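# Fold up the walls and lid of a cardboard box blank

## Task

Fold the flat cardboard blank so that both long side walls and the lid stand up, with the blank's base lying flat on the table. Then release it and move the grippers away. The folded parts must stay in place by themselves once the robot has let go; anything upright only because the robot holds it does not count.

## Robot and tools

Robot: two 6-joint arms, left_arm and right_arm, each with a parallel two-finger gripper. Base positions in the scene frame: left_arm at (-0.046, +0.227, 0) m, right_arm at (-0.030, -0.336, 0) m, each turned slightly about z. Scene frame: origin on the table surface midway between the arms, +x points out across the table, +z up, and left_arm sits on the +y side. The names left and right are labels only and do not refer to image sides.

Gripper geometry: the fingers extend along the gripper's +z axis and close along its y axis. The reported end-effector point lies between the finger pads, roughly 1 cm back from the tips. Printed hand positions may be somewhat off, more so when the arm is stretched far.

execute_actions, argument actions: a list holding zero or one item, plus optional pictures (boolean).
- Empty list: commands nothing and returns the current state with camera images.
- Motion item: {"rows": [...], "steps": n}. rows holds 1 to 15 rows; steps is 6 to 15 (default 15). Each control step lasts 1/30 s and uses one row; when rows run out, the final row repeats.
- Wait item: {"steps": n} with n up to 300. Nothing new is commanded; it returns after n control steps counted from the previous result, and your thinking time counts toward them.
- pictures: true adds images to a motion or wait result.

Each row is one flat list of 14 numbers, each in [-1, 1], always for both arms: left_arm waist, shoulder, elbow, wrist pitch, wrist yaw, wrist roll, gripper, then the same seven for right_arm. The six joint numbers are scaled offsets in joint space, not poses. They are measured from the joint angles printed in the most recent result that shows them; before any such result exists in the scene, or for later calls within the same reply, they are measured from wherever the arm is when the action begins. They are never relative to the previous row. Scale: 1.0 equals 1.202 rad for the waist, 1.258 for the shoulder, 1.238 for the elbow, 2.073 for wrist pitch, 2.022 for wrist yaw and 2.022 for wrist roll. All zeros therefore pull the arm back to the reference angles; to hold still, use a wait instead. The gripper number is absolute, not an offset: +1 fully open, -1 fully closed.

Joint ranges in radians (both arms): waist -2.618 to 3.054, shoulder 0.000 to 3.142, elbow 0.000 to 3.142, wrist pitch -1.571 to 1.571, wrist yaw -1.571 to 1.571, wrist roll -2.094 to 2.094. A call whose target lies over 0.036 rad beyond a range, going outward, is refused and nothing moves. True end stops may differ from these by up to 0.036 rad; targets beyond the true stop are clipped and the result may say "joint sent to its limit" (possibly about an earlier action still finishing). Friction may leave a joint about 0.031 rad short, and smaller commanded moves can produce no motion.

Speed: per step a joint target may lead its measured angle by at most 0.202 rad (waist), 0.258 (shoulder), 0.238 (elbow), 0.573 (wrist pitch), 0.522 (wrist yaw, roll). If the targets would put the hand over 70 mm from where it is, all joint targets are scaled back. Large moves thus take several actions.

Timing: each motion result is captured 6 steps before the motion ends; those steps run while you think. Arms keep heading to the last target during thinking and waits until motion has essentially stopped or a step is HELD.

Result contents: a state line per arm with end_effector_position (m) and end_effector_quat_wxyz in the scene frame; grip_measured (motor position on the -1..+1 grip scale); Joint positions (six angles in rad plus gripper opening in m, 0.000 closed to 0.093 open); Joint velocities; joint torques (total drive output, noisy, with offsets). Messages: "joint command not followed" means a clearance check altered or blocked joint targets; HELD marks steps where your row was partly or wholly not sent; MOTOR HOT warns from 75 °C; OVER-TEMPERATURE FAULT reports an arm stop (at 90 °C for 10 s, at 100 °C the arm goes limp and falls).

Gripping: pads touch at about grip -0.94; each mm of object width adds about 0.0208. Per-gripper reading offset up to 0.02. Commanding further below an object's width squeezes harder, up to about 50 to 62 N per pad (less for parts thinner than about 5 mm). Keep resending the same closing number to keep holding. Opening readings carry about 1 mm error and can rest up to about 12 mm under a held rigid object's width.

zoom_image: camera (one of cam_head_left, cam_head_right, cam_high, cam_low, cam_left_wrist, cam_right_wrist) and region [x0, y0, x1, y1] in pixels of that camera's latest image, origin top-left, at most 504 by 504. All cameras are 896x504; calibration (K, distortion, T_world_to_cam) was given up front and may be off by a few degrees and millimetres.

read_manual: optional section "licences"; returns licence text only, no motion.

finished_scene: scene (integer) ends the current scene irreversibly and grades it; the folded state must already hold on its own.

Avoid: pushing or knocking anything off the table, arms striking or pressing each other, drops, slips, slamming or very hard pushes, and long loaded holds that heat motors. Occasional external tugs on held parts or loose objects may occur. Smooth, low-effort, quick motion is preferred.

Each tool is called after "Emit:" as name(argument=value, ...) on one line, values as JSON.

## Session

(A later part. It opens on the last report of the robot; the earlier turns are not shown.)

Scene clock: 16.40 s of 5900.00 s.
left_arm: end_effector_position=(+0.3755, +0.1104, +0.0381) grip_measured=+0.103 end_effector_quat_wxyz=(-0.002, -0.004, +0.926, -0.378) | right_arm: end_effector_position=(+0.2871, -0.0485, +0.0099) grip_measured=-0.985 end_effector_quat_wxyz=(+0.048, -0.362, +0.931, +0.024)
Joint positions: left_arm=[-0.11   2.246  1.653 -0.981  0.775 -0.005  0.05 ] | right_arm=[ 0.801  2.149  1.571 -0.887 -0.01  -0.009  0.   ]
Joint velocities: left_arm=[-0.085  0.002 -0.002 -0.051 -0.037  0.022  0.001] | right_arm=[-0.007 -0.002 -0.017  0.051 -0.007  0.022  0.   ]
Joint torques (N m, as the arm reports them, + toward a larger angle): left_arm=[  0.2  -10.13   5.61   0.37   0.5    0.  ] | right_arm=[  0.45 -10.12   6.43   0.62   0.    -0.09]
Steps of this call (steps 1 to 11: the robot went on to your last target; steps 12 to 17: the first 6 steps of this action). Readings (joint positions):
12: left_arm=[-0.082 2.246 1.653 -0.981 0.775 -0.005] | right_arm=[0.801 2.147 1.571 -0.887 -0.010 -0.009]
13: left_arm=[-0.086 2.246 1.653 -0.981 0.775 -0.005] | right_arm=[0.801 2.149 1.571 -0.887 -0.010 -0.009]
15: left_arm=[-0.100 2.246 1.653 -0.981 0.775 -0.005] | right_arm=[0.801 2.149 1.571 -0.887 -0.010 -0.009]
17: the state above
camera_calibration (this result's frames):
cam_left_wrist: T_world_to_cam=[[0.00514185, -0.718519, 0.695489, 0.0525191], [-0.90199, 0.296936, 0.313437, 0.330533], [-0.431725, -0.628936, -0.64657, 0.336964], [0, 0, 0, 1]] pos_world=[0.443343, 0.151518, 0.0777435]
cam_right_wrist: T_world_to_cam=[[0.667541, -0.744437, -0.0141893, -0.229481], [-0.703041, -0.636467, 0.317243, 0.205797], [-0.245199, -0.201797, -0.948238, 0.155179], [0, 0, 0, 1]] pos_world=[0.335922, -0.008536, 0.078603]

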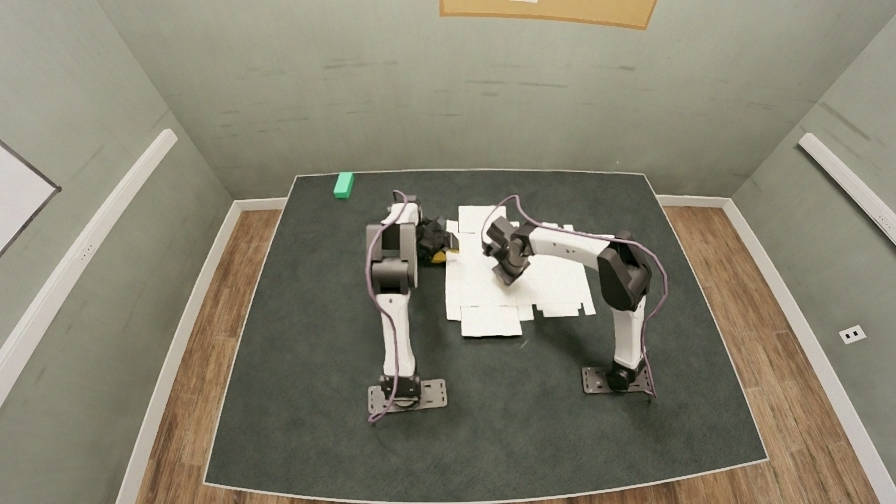

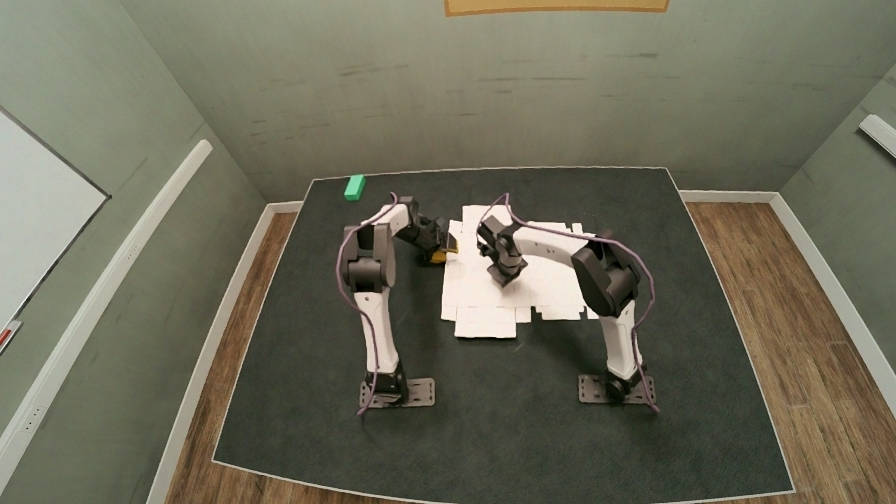

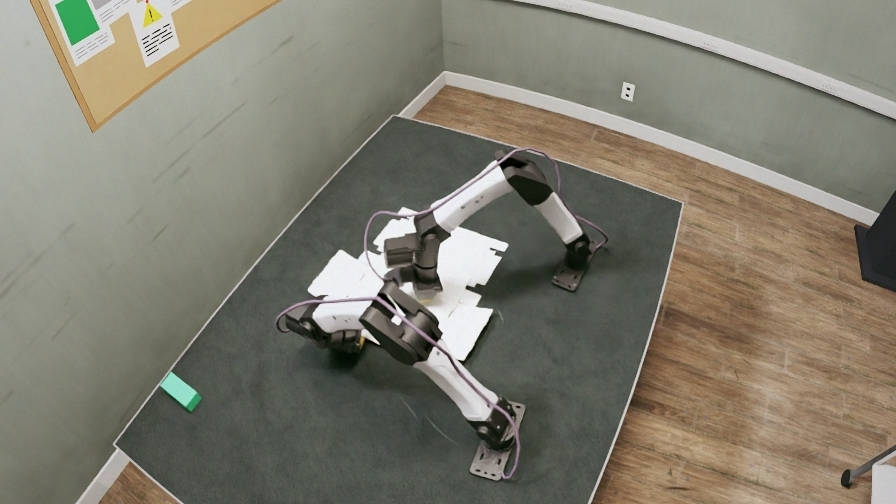

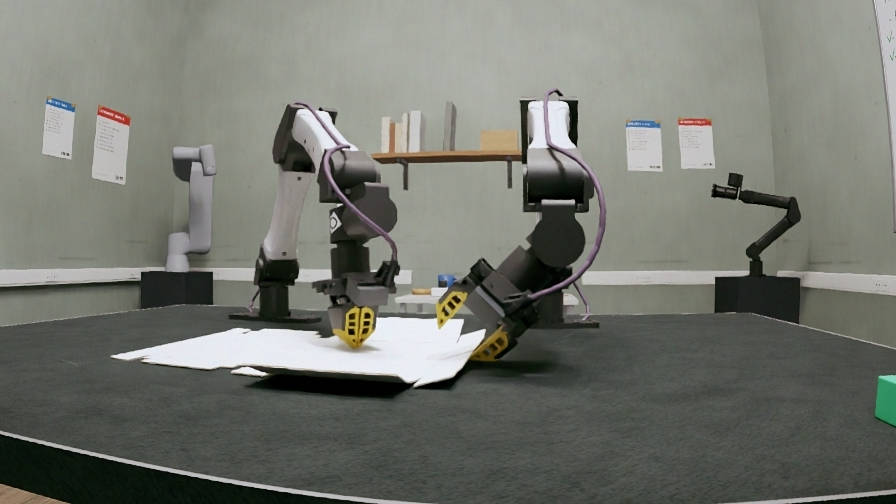

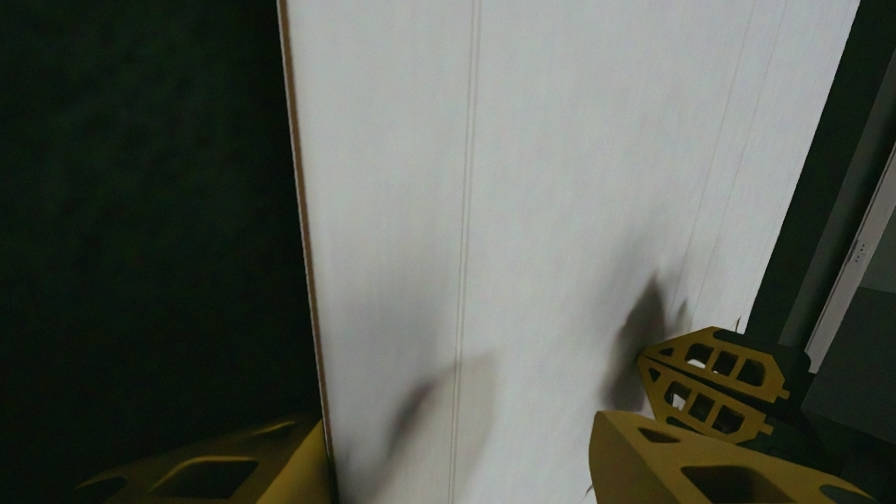

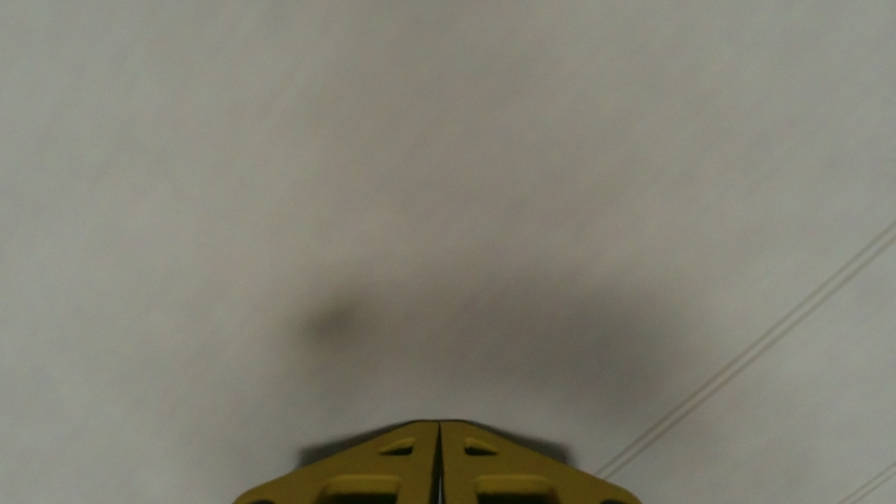

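Emit:
execute_actions(actions=[{"rows": [[-0.055,-0.01,0,0,0,0,0.1, 0,0.02,0,0,0,0,-1]], "steps": 15}], pictures=true)

Scene clock: 17.03 s of 5900.00 s.
left_arm: end_effector_position=(+0.3675, +0.0858, +0.0368) grip_measured=+0.103 end_effector_quat_wxyz=(-0.014, +0.024, +0.928, -0.373) | right_arm: end_effector_position=(+0.2871, -0.0485, +0.0099) grip_measured=-0.985 end_effector_quat_wxyz=(+0.048, -0.362, +0.931, +0.024)
Joint positions: left_arm=[-0.172  2.246  1.653 -0.981  0.764 -0.005  0.05 ] | right_arm=[ 0.801  2.149  1.571 -0.887 -0.01  -0.009  0.   ]
Joint velocities: left_arm=[ 0.007  0.002  0.002 -0.022 -0.154  0.037 -0.001] | right_arm=[-0.007 -0.007  0.002 -0.007 -0.081  0.007  0.   ]
Joint torques (N m, as the arm reports them, + toward a larger angle): left_arm=[ -0.18 -12.78   5.76   0.39   0.67   0.  ] | right_arm=[  0.41 -10.23   6.48   0.64   0.01  -0.08]
Steps of this call (steps 1 to 6: the last 6 steps of your previous action; steps 7 to 10: the robot went on to your last target; steps 11 to 19: the first 9 steps of this action). Readings (joint positions):
11: left_arm=[-0.117 2.246 1.653 -0.981 0.773 -0.005] | right_arm=[0.801 2.149 1.571 -0.887 -0.010 -0.009]
12: left_arm=[-0.126 2.246 1.653 -0.981 0.770 -0.005] | right_arm=[0.801 2.149 1.571 -0.887 -0.010 -0.009]
14: left_arm=[-0.150 2.246 1.653 -0.981 0.767 -0.005] | right_arm=[0.801 2.149 1.571 -0.887 -0.010 -0.009]
18: left_arm=[-0.172 2.246 1.653 -0.981 0.765 -0.005] | right_arm=[0.801 2.149 1.571 -0.887 -0.010 -0.009]
19: the state above
camera_calibration (this result's frames):
cam_left_wrist: T_world_to_cam=[[-0.0399959, -0.725084, 0.687498, 0.0532069], [-0.88199, 0.348963, 0.316731, 0.319111], [-0.469568, -0.593698, -0.653474, 0.328319], [0, 0, 0, 1]] pos_world=[0.437749, 0.122144, 0.0768965]
cam_right_wrist: T_world_to_cam=[[0.667541, -0.744437, -0.0141893, -0.229481], [-0.703041, -0.636467, 0.317243, 0.205797], [-0.245199, -0.201797, -0.948238, 0.155179], [0, 0, 0, 1]] pos_world=[0.335922, -0.008536, 0.078603]

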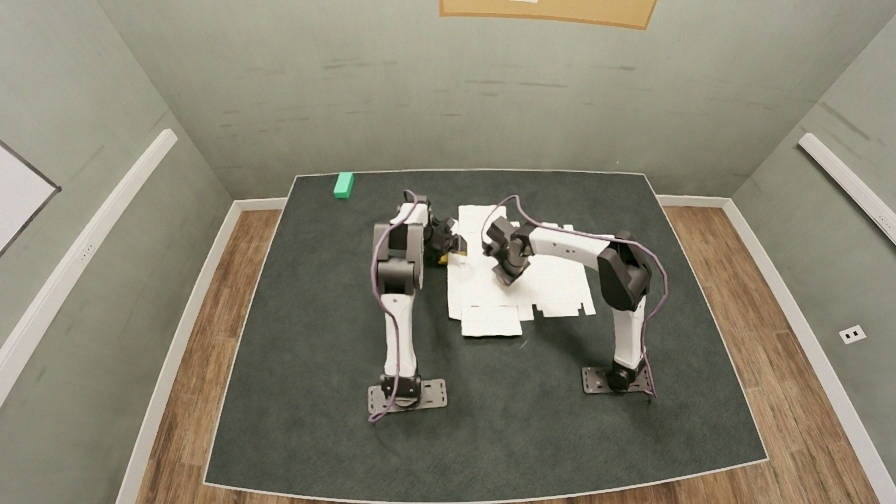

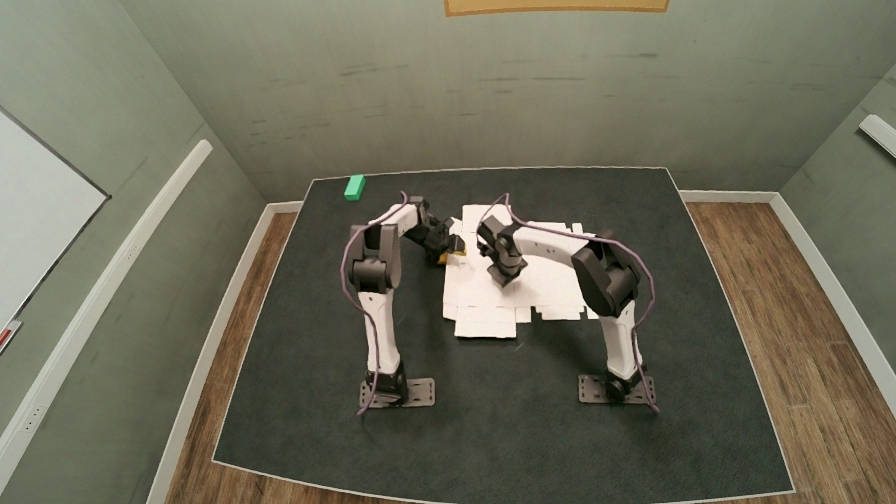

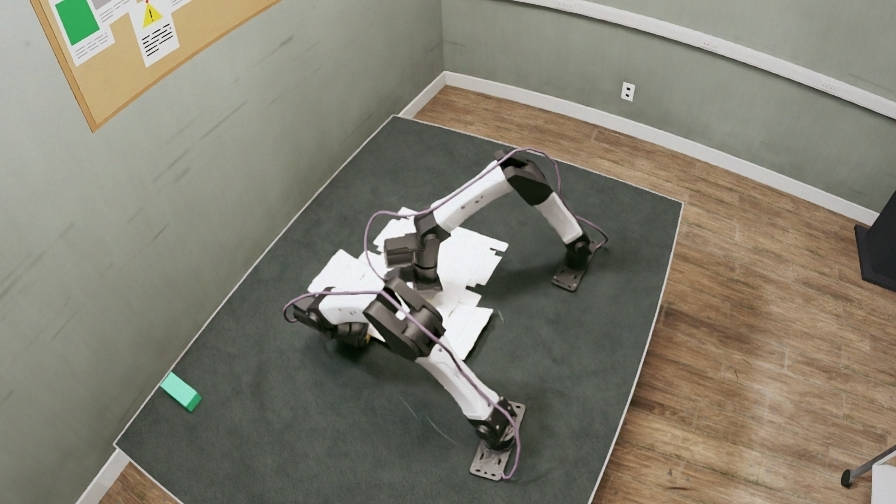

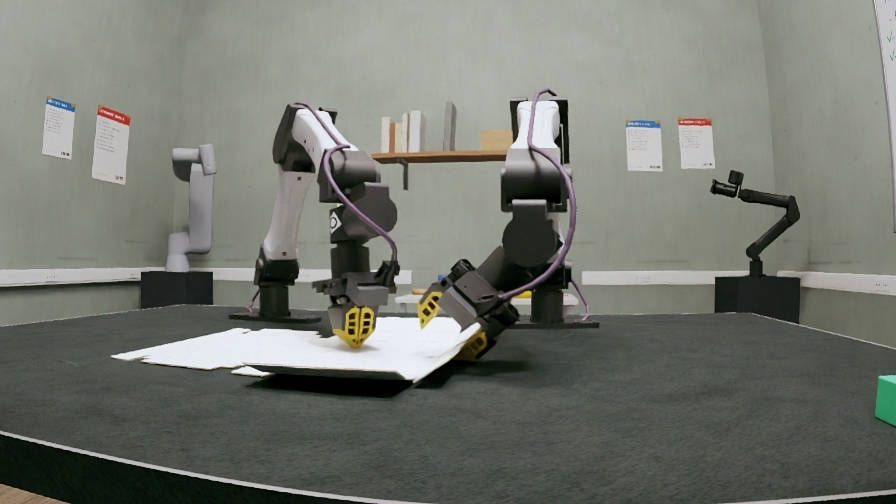

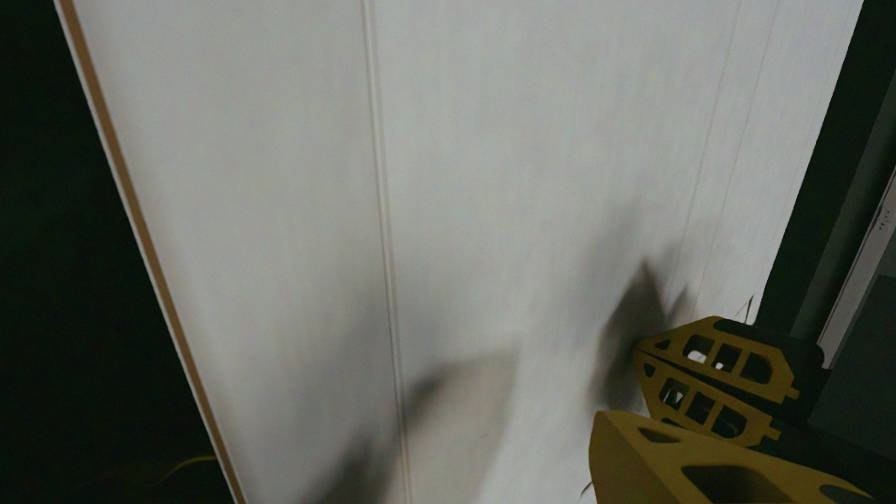

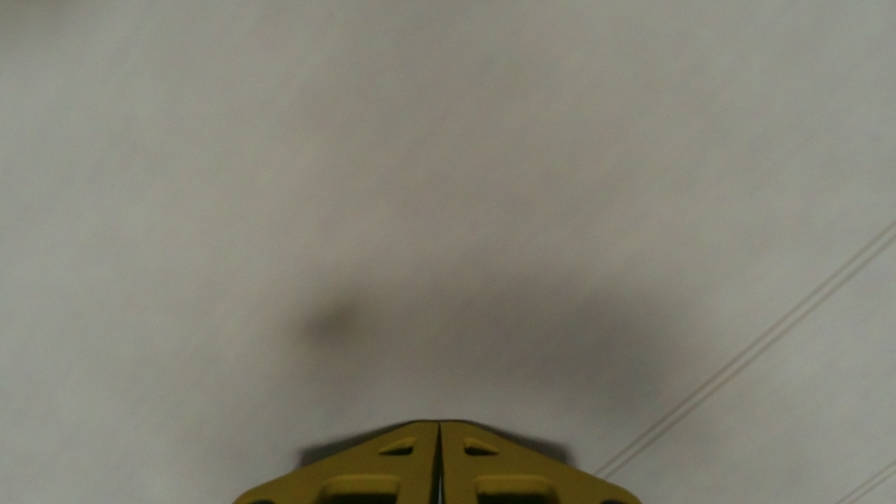

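Emit:
execute_actions(actions=[{"rows": [[-0.03,-0.045,0.045,-0.048,0,0,0.1, 0,0.02,0,0,0,0,-1],[-0.03,-0.045,0.045,-0.048,0,0,0.1, 0,0.02,0,0,0,0,-1],[-0.03,-0.045,0.045,-0.048,0,0,0.1, 0,0.02,0,0,0,0,-1],[-0.04,-0.045,0.045,-0.048,0,0,0.1, 0,0.02,0,0,0,0,-1],[-0.05,-0.045,0.045,-0.048,0,0,0.1, 0,0.02,0,0,0,0,-1],[-0.06,-0.045,0.045,-0.048,0,0,0.1, 0,0.02,0,0,0,0,-1],[-0.07,-0.045,0.045,-0.048,0,0,0.1, 0,0.02,0,0,0,0,-1]], "steps": 15}], pictures=true)

Scene clock: 17.73 s of 5900.00 s.
left_arm: end_effector_position=(+0.3651, +0.0724, +0.0553) grip_measured=+0.103 end_effector_quat_wxyz=(-0.007, +0.052, +0.936, -0.349) | right_arm: end_effector_position=(+0.2858, -0.0517, +0.0109) grip_measured=-0.985 end_effector_quat_wxyz=(+0.044, -0.362, +0.931, +0.017)
Joint positions: left_arm=[-0.219  2.209  1.692 -1.027  0.713 -0.005  0.05 ] | right_arm=[ 0.801  2.146  1.571 -0.901 -0.001 -0.009  0.   ]
Joint velocities: left_arm=[-0.134 -0.037  0.032 -0.022 -0.183 -0.051 -0.001] | right_arm=[-0.007  0.012 -0.002 -0.081  0.051 -0.022  0.   ]
Joint torques (N m, as the arm reports them, + toward a larger angle): left_arm=[ -2.48 -13.     7.01  -0.12   1.25   0.01] | right_arm=[ 0.42 -9.86  6.46  0.96 -0.15 -0.08]
Steps of this call (steps 1 to 6: the last 6 steps of your previous action; steps 7 to 12: the robot went on to your last target; steps 13 to 21: the first 9 steps of this action). Readings (joint positions):
13: left_arm=[-0.174 2.245 1.659 -0.991 0.759 -0.005] | right_arm=[0.801 2.149 1.571 -0.887 -0.010 -0.009]
14: left_arm=[-0.178 2.243 1.666 -1.004 0.755 -0.005] | right_arm=[0.801 2.149 1.571 -0.887 -0.010 -0.009]
16: left_arm=[-0.189 2.232 1.678 -1.020 0.750 -0.005] | right_arm=[0.801 2.149 1.571 -0.887 -0.010 -0.009]
20: left_arm=[-0.215 2.211 1.691 -1.027 0.719 -0.005] | right_arm=[0.801 2.146 1.571 -0.897 -0.004 -0.009]
21: the state above
camera_calibration (this result's frames):
cam_left_wrist: T_world_to_cam=[[-0.0972272, -0.754545, 0.649006, 0.0557541], [-0.875629, 0.374824, 0.304599, 0.312316], [-0.473097, -0.538673, -0.697145, 0.331063], [0, 0, 0, 1]] pos_world=[0.435519, 0.10334, 0.0994831]
cam_right_wrist: T_world_to_cam=[[0.666836, -0.745187, -0.00506828, -0.230946], [-0.702931, -0.631252, 0.327734, 0.202608], [-0.247422, -0.214982, -0.944757, 0.155099], [0, 0, 0, 1]] pos_world=[0.334798, -0.0108578, 0.0789587]

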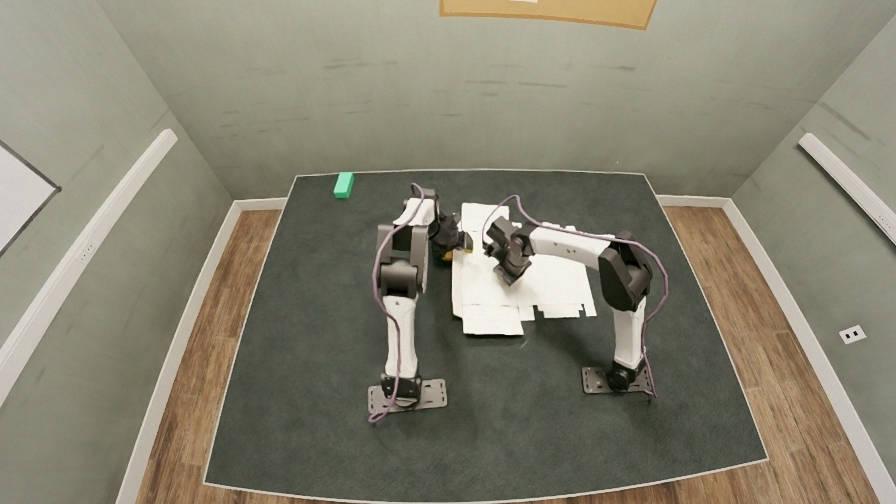

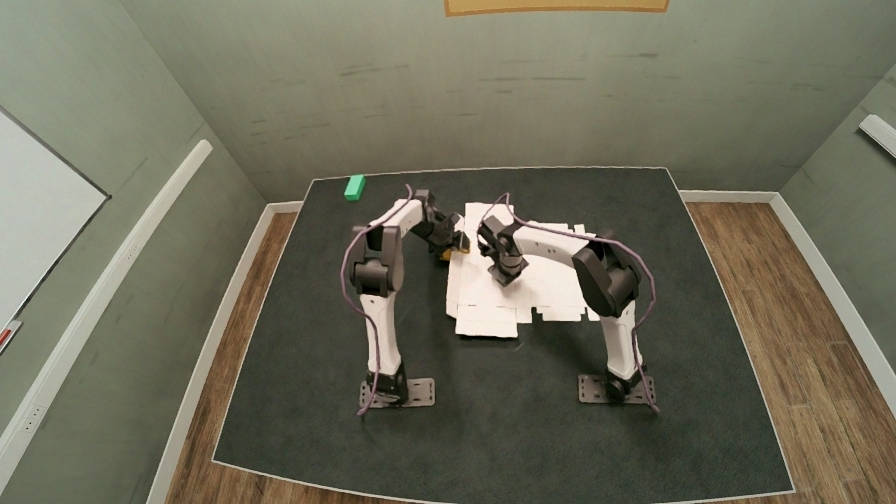

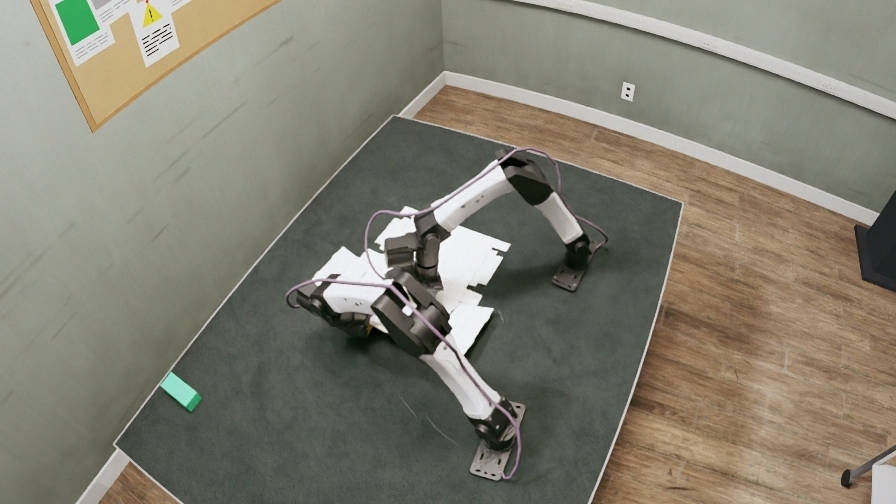

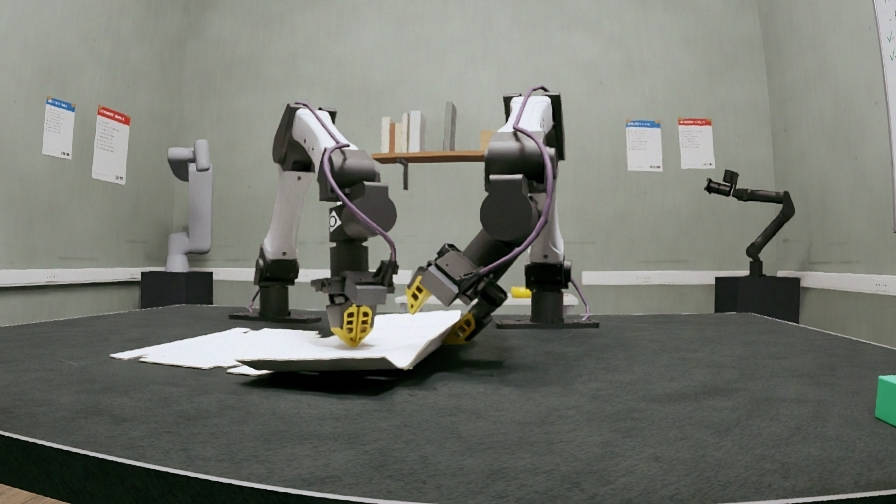

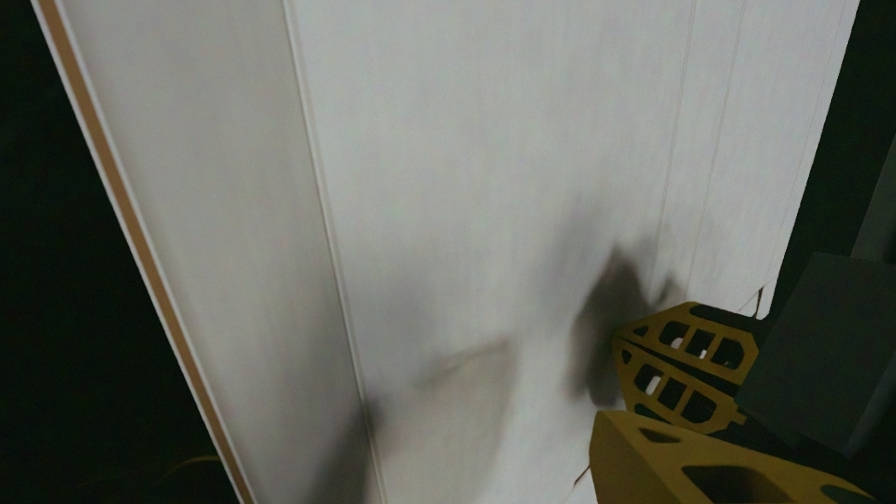

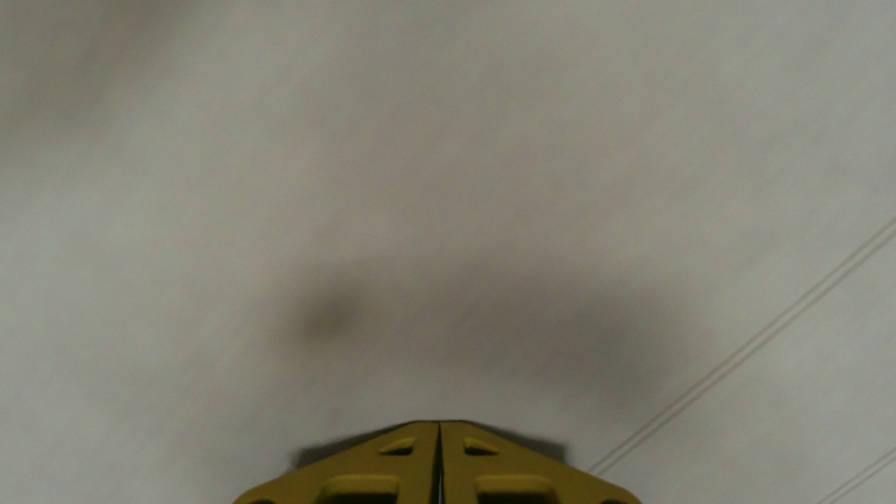

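Emit:
execute_actions(actions=[{"rows": [[0.06,0,0,0,0,0,0.1, 0,0.02,0,0,0,0,-1],[0.09,-0.02,0.02,-0.02,0,0,0.1, 0,0.02,0,0,0,0,-1],[0.12,-0.05,0.05,-0.05,0,0,0.1, 0,0.02,0,0,0,0,-1]], "steps": 15}], pictures=true)

Scene clock: 19.23 s of 5900.00 s.
left_arm: end_effector_position=(+0.3853, +0.1453, +0.0817) grip_measured=+0.103 end_effector_quat_wxyz=(+0.032, -0.024, +0.939, -0.343) | right_arm: end_effector_position=(+0.2854, -0.0529, +0.0099) grip_measured=-0.985 end_effector_quat_wxyz=(+0.042, -0.362, +0.931, +0.015)
Joint positions: left_arm=[-0.05   2.166  1.734 -1.091  0.702 -0.005  0.05 ] | right_arm=[ 0.801  2.148  1.571 -0.905  0.003 -0.009  0.   ]
Joint velocities: left_arm=[ 0.007 -0.208  0.081 -0.022  0.007  0.022 -0.   ] | right_arm=[-0.012  0.007  0.012 -0.007 -0.051 -0.022  0.   ]
Joint torques (N m, as the arm reports them, + toward a larger angle): left_arm=[ -2.25 -12.17   7.05   0.23   0.57  -0.01] | right_arm=[  0.4  -10.37   6.34   0.63  -0.02  -0.07]
Steps of this call (steps 1 to 6: the last 6 steps of your previous action; steps 7 to 30: the robot went on to your last target; steps 31 to 36: nothing new was sent; steps 37 to 45: the first 9 steps of this action). Readings (joint positions):
37: left_arm=[-0.217 2.209 1.693 -1.027 0.701 -0.005] | right_arm=[0.801 2.146 1.571 -0.906 0.002 -0.009]
38: left_arm=[-0.202 2.209 1.693 -1.032 0.702 -0.005] | right_arm=[0.801 2.144 1.571 -0.907 0.003 -0.009]
40: left_arm=[-0.144 2.206 1.706 -1.064 0.702 -0.005] | right_arm=[0.801 2.144 1.571 -0.906 0.003 -0.009]
44: left_arm=[-0.053 2.173 1.731 -1.088 0.702 -0.005] | right_arm=[0.801 2.148 1.571 -0.905 0.003 -0.009]
45: the state above
camera_calibration (this result's frames):
cam_left_wrist: T_world_to_cam=[[0.0183747, -0.768102, 0.640064, 0.053782], [-0.932486, 0.217808, 0.288148, 0.340657], [-0.360738, -0.602145, -0.712243, 0.365467], [0, 0, 0, 1]] pos_world=[0.448507, 0.187177, 0.127718]
cam_right_wrist: T_world_to_cam=[[0.666569, -0.745442, -0.00125944, -0.231571], [-0.702584, -0.628808, 0.333132, 0.201908], [-0.249122, -0.22117, -0.942879, 0.153946], [0, 0, 0, 1]] pos_world=[0.334566, -0.0116131, 0.0775992]

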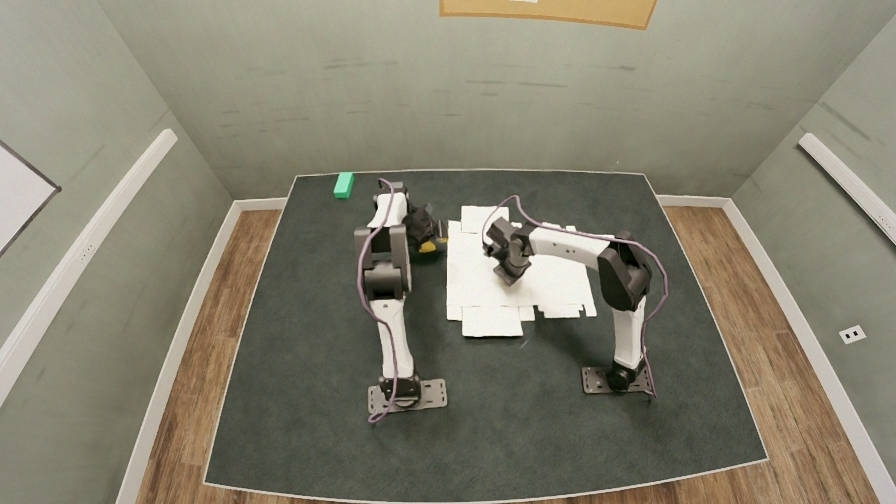

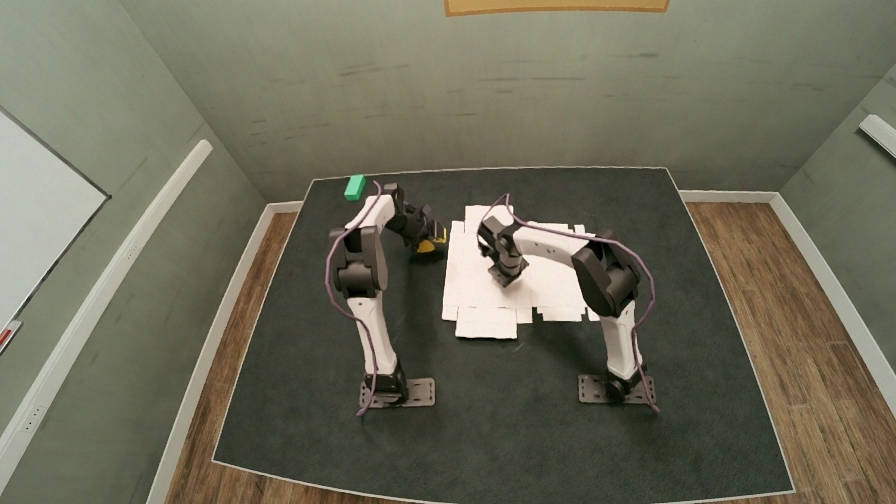

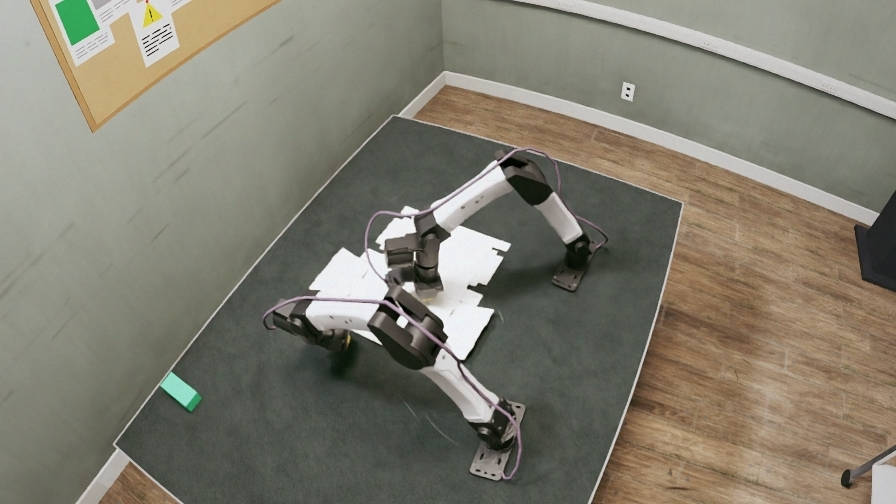

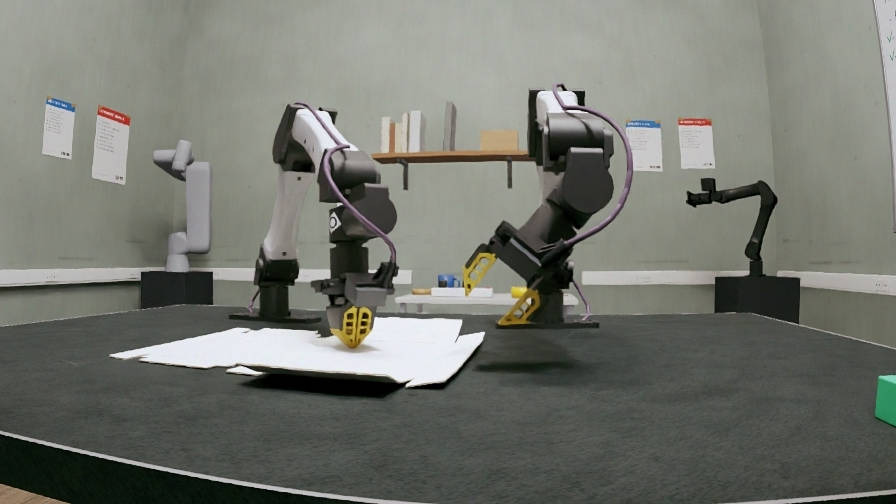

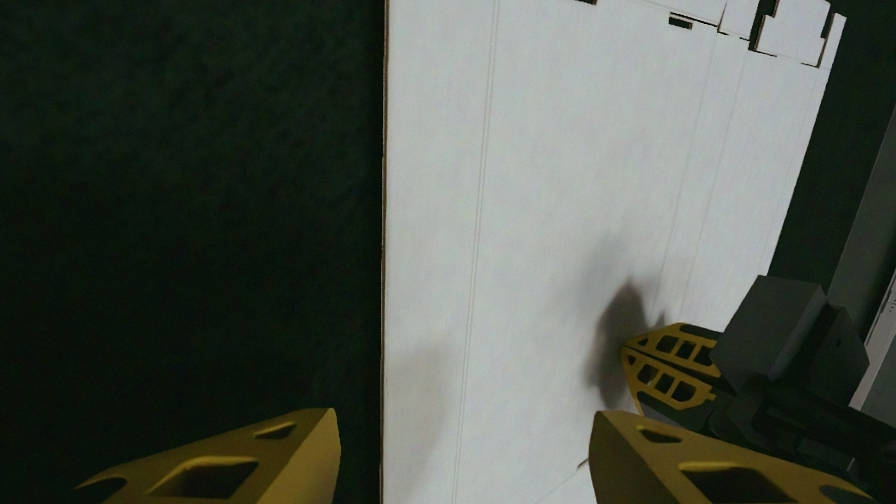

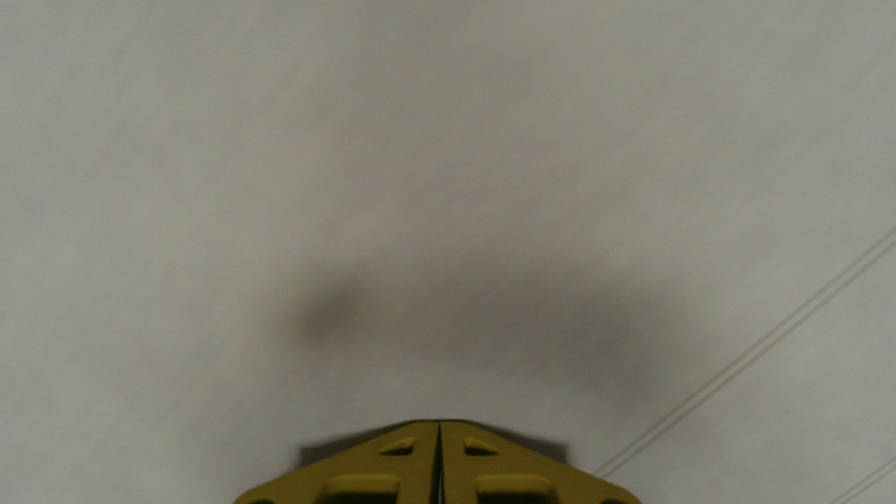

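Emit:
execute_actions(actions=[{"rows": [[0,0,0,0,0.046,0,0.1, 0,-0.06,0.05,0,0,0,-1],[0,0,0,0,0.046,0,0.1, 0,-0.06,0.08,0,0,0,-1],[0,0,0,0,0.046,0,0.1, 0,-0.05,0.11,0,0,0,-1],[-0.01,0.02,-0.02,0.02,0.046,0,0.1, 0.02,-0.03,0.14,0.02,0,0,-1],[-0.02,0.03,-0.03,0.03,0.046,0,0.1, 0.04,0.0,0.17,0.03,0,0,-1],[-0.03,0.04,-0.04,0.04,0.046,0,0.1, 0.06,0.04,0.19,0.043,0,0,-1],[-0.033,0.05,-0.05,0.05,0.046,0,0.1, 0.075,0.07,0.205,0.043,0,0,-1],[-0.033,0.06,-0.06,0.053,0.046,0,0.1, 0.075,0.082,0.205,0.043,0,0,-1]], "steps": 15}], pictures=true)

Scene clock: 21.67 s of 5900.00 s.
left_arm: end_effector_position=(+0.3838, +0.1244, +0.0702) grip_measured=+0.103 end_effector_quat_wxyz=(+0.024, -0.011, +0.926, -0.378) | right_arm: end_effector_position=(+0.3260, +0.0271, +0.0691) grip_measured=-0.985 end_effector_quat_wxyz=(+0.168, -0.385, +0.905, +0.068)
Joint positions: left_arm=[-0.078  2.195  1.7   -1.037  0.775 -0.005  0.05 ] | right_arm=[ 0.865  2.185  1.81  -0.832  0.004 -0.009  0.   ]
Joint velocities: left_arm=[-0.139  0.408 -0.3    0.33   0.007  0.066  0.   ] | right_arm=[ 0.486  0.442  0.3    0.593 -0.007 -0.022  0.   ]
Joint torques (N m, as the arm reports them, + toward a larger angle): left_arm=[-0.16 -9.99  4.12  0.66  0.63  0.01] | right_arm=[ 0.09 -9.96  6.78  0.45  0.   -0.08]
Steps of this call (steps 1 to 6: the last 6 steps of your previous action; steps 7 to 30: the robot went on to your last target; steps 31 to 64: nothing new was sent; steps 65 to 73: the first 9 steps of this action). Readings (joint positions):
65: left_arm=[-0.071 2.157 1.737 -1.113 0.716 -0.005] | right_arm=[0.801 2.143 1.575 -0.907 0.003 -0.009]
66: left_arm=[-0.068 2.157 1.737 -1.113 0.730 -0.005] | right_arm=[0.801 2.138 1.587 -0.914 0.003 -0.009]
68: left_arm=[-0.062 2.158 1.737 -1.108 0.749 -0.005] | right_arm=[0.802 2.134 1.644 -0.923 0.003 -0.009]
72: left_arm=[-0.073 2.182 1.710 -1.048 0.772 -0.005] | right_arm=[0.848 2.170 1.794 -0.853 0.004 -0.009]
73: the state above
camera_calibration (this result's frames):
cam_left_wrist: T_world_to_cam=[[-0.00123672, -0.719286, 0.694713, 0.0427871], [-0.923701, 0.266975, 0.274775, 0.338662], [-0.383113, -0.641367, -0.664736, 0.354246], [0, 0, 0, 1]] pos_world=[0.448592, 0.167563, 0.112699]
cam_right_wrist: T_world_to_cam=[[0.713025, -0.701138, 0.0000303638, -0.215325], [-0.699696, -0.711555, 0.0641507, 0.280993], [-0.0449569, -0.0457623, -0.99794, 0.170035], [0, 0, 0, 1]] pos_world=[0.357786, 0.0567509, 0.151666]

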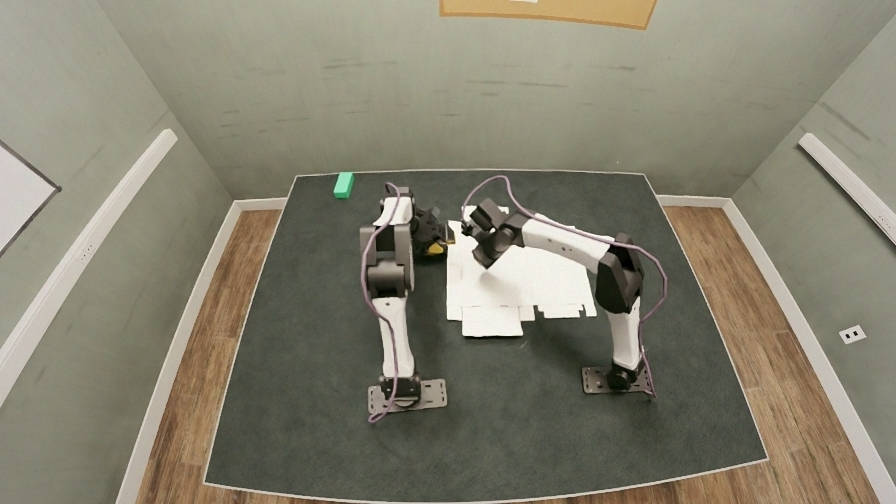

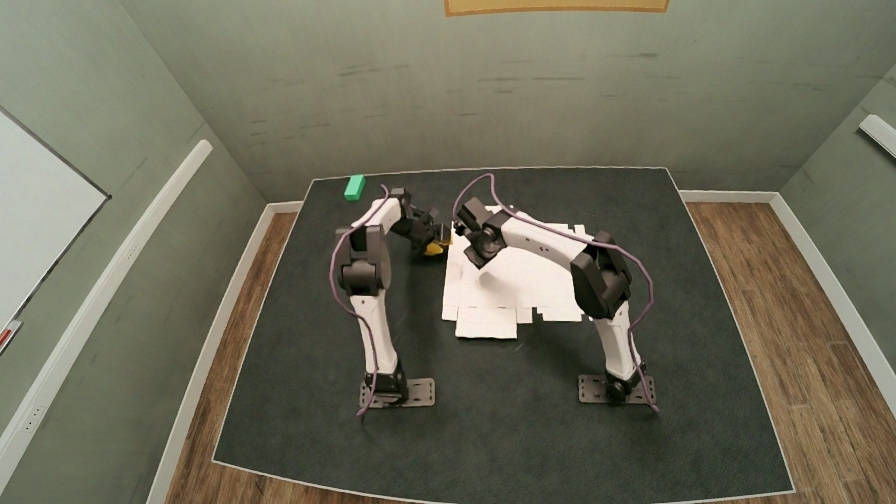

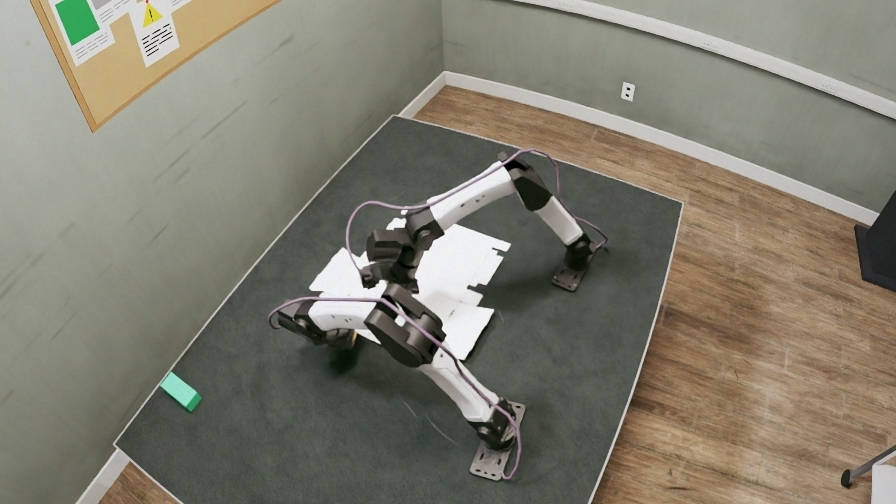

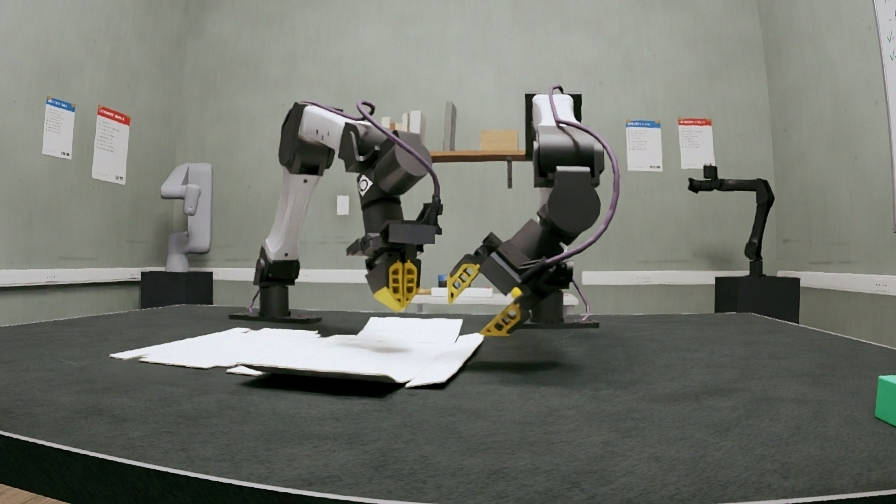

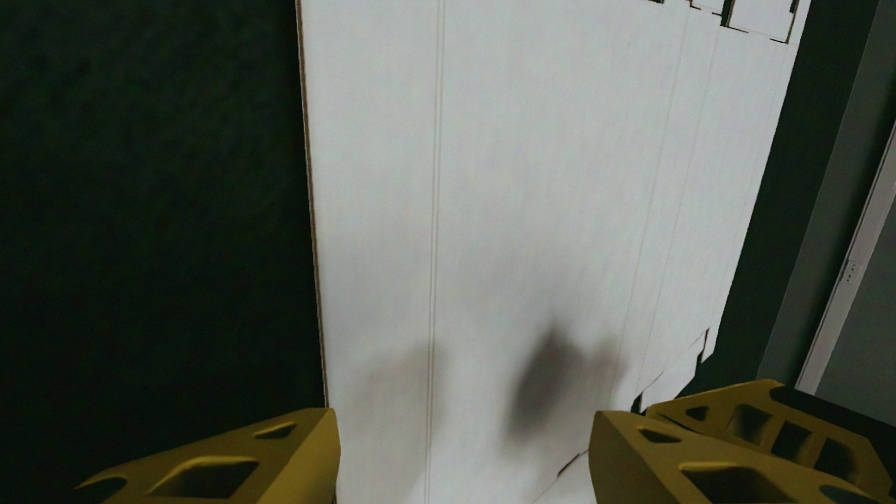

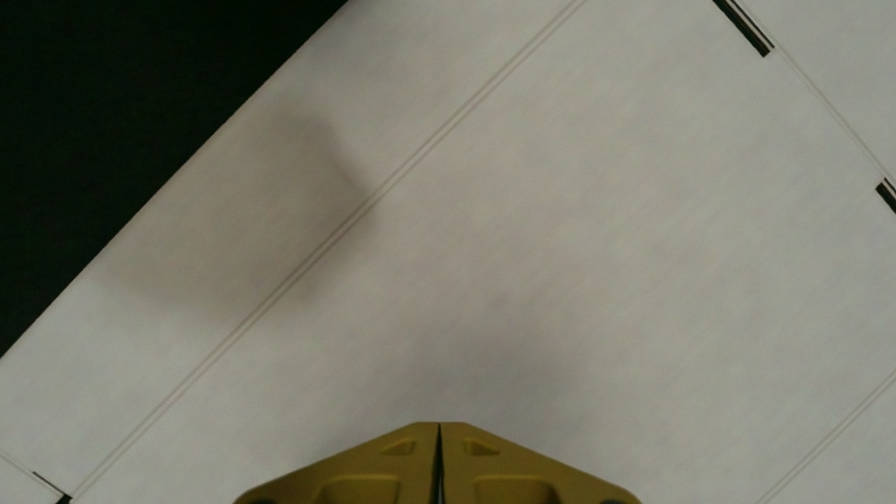

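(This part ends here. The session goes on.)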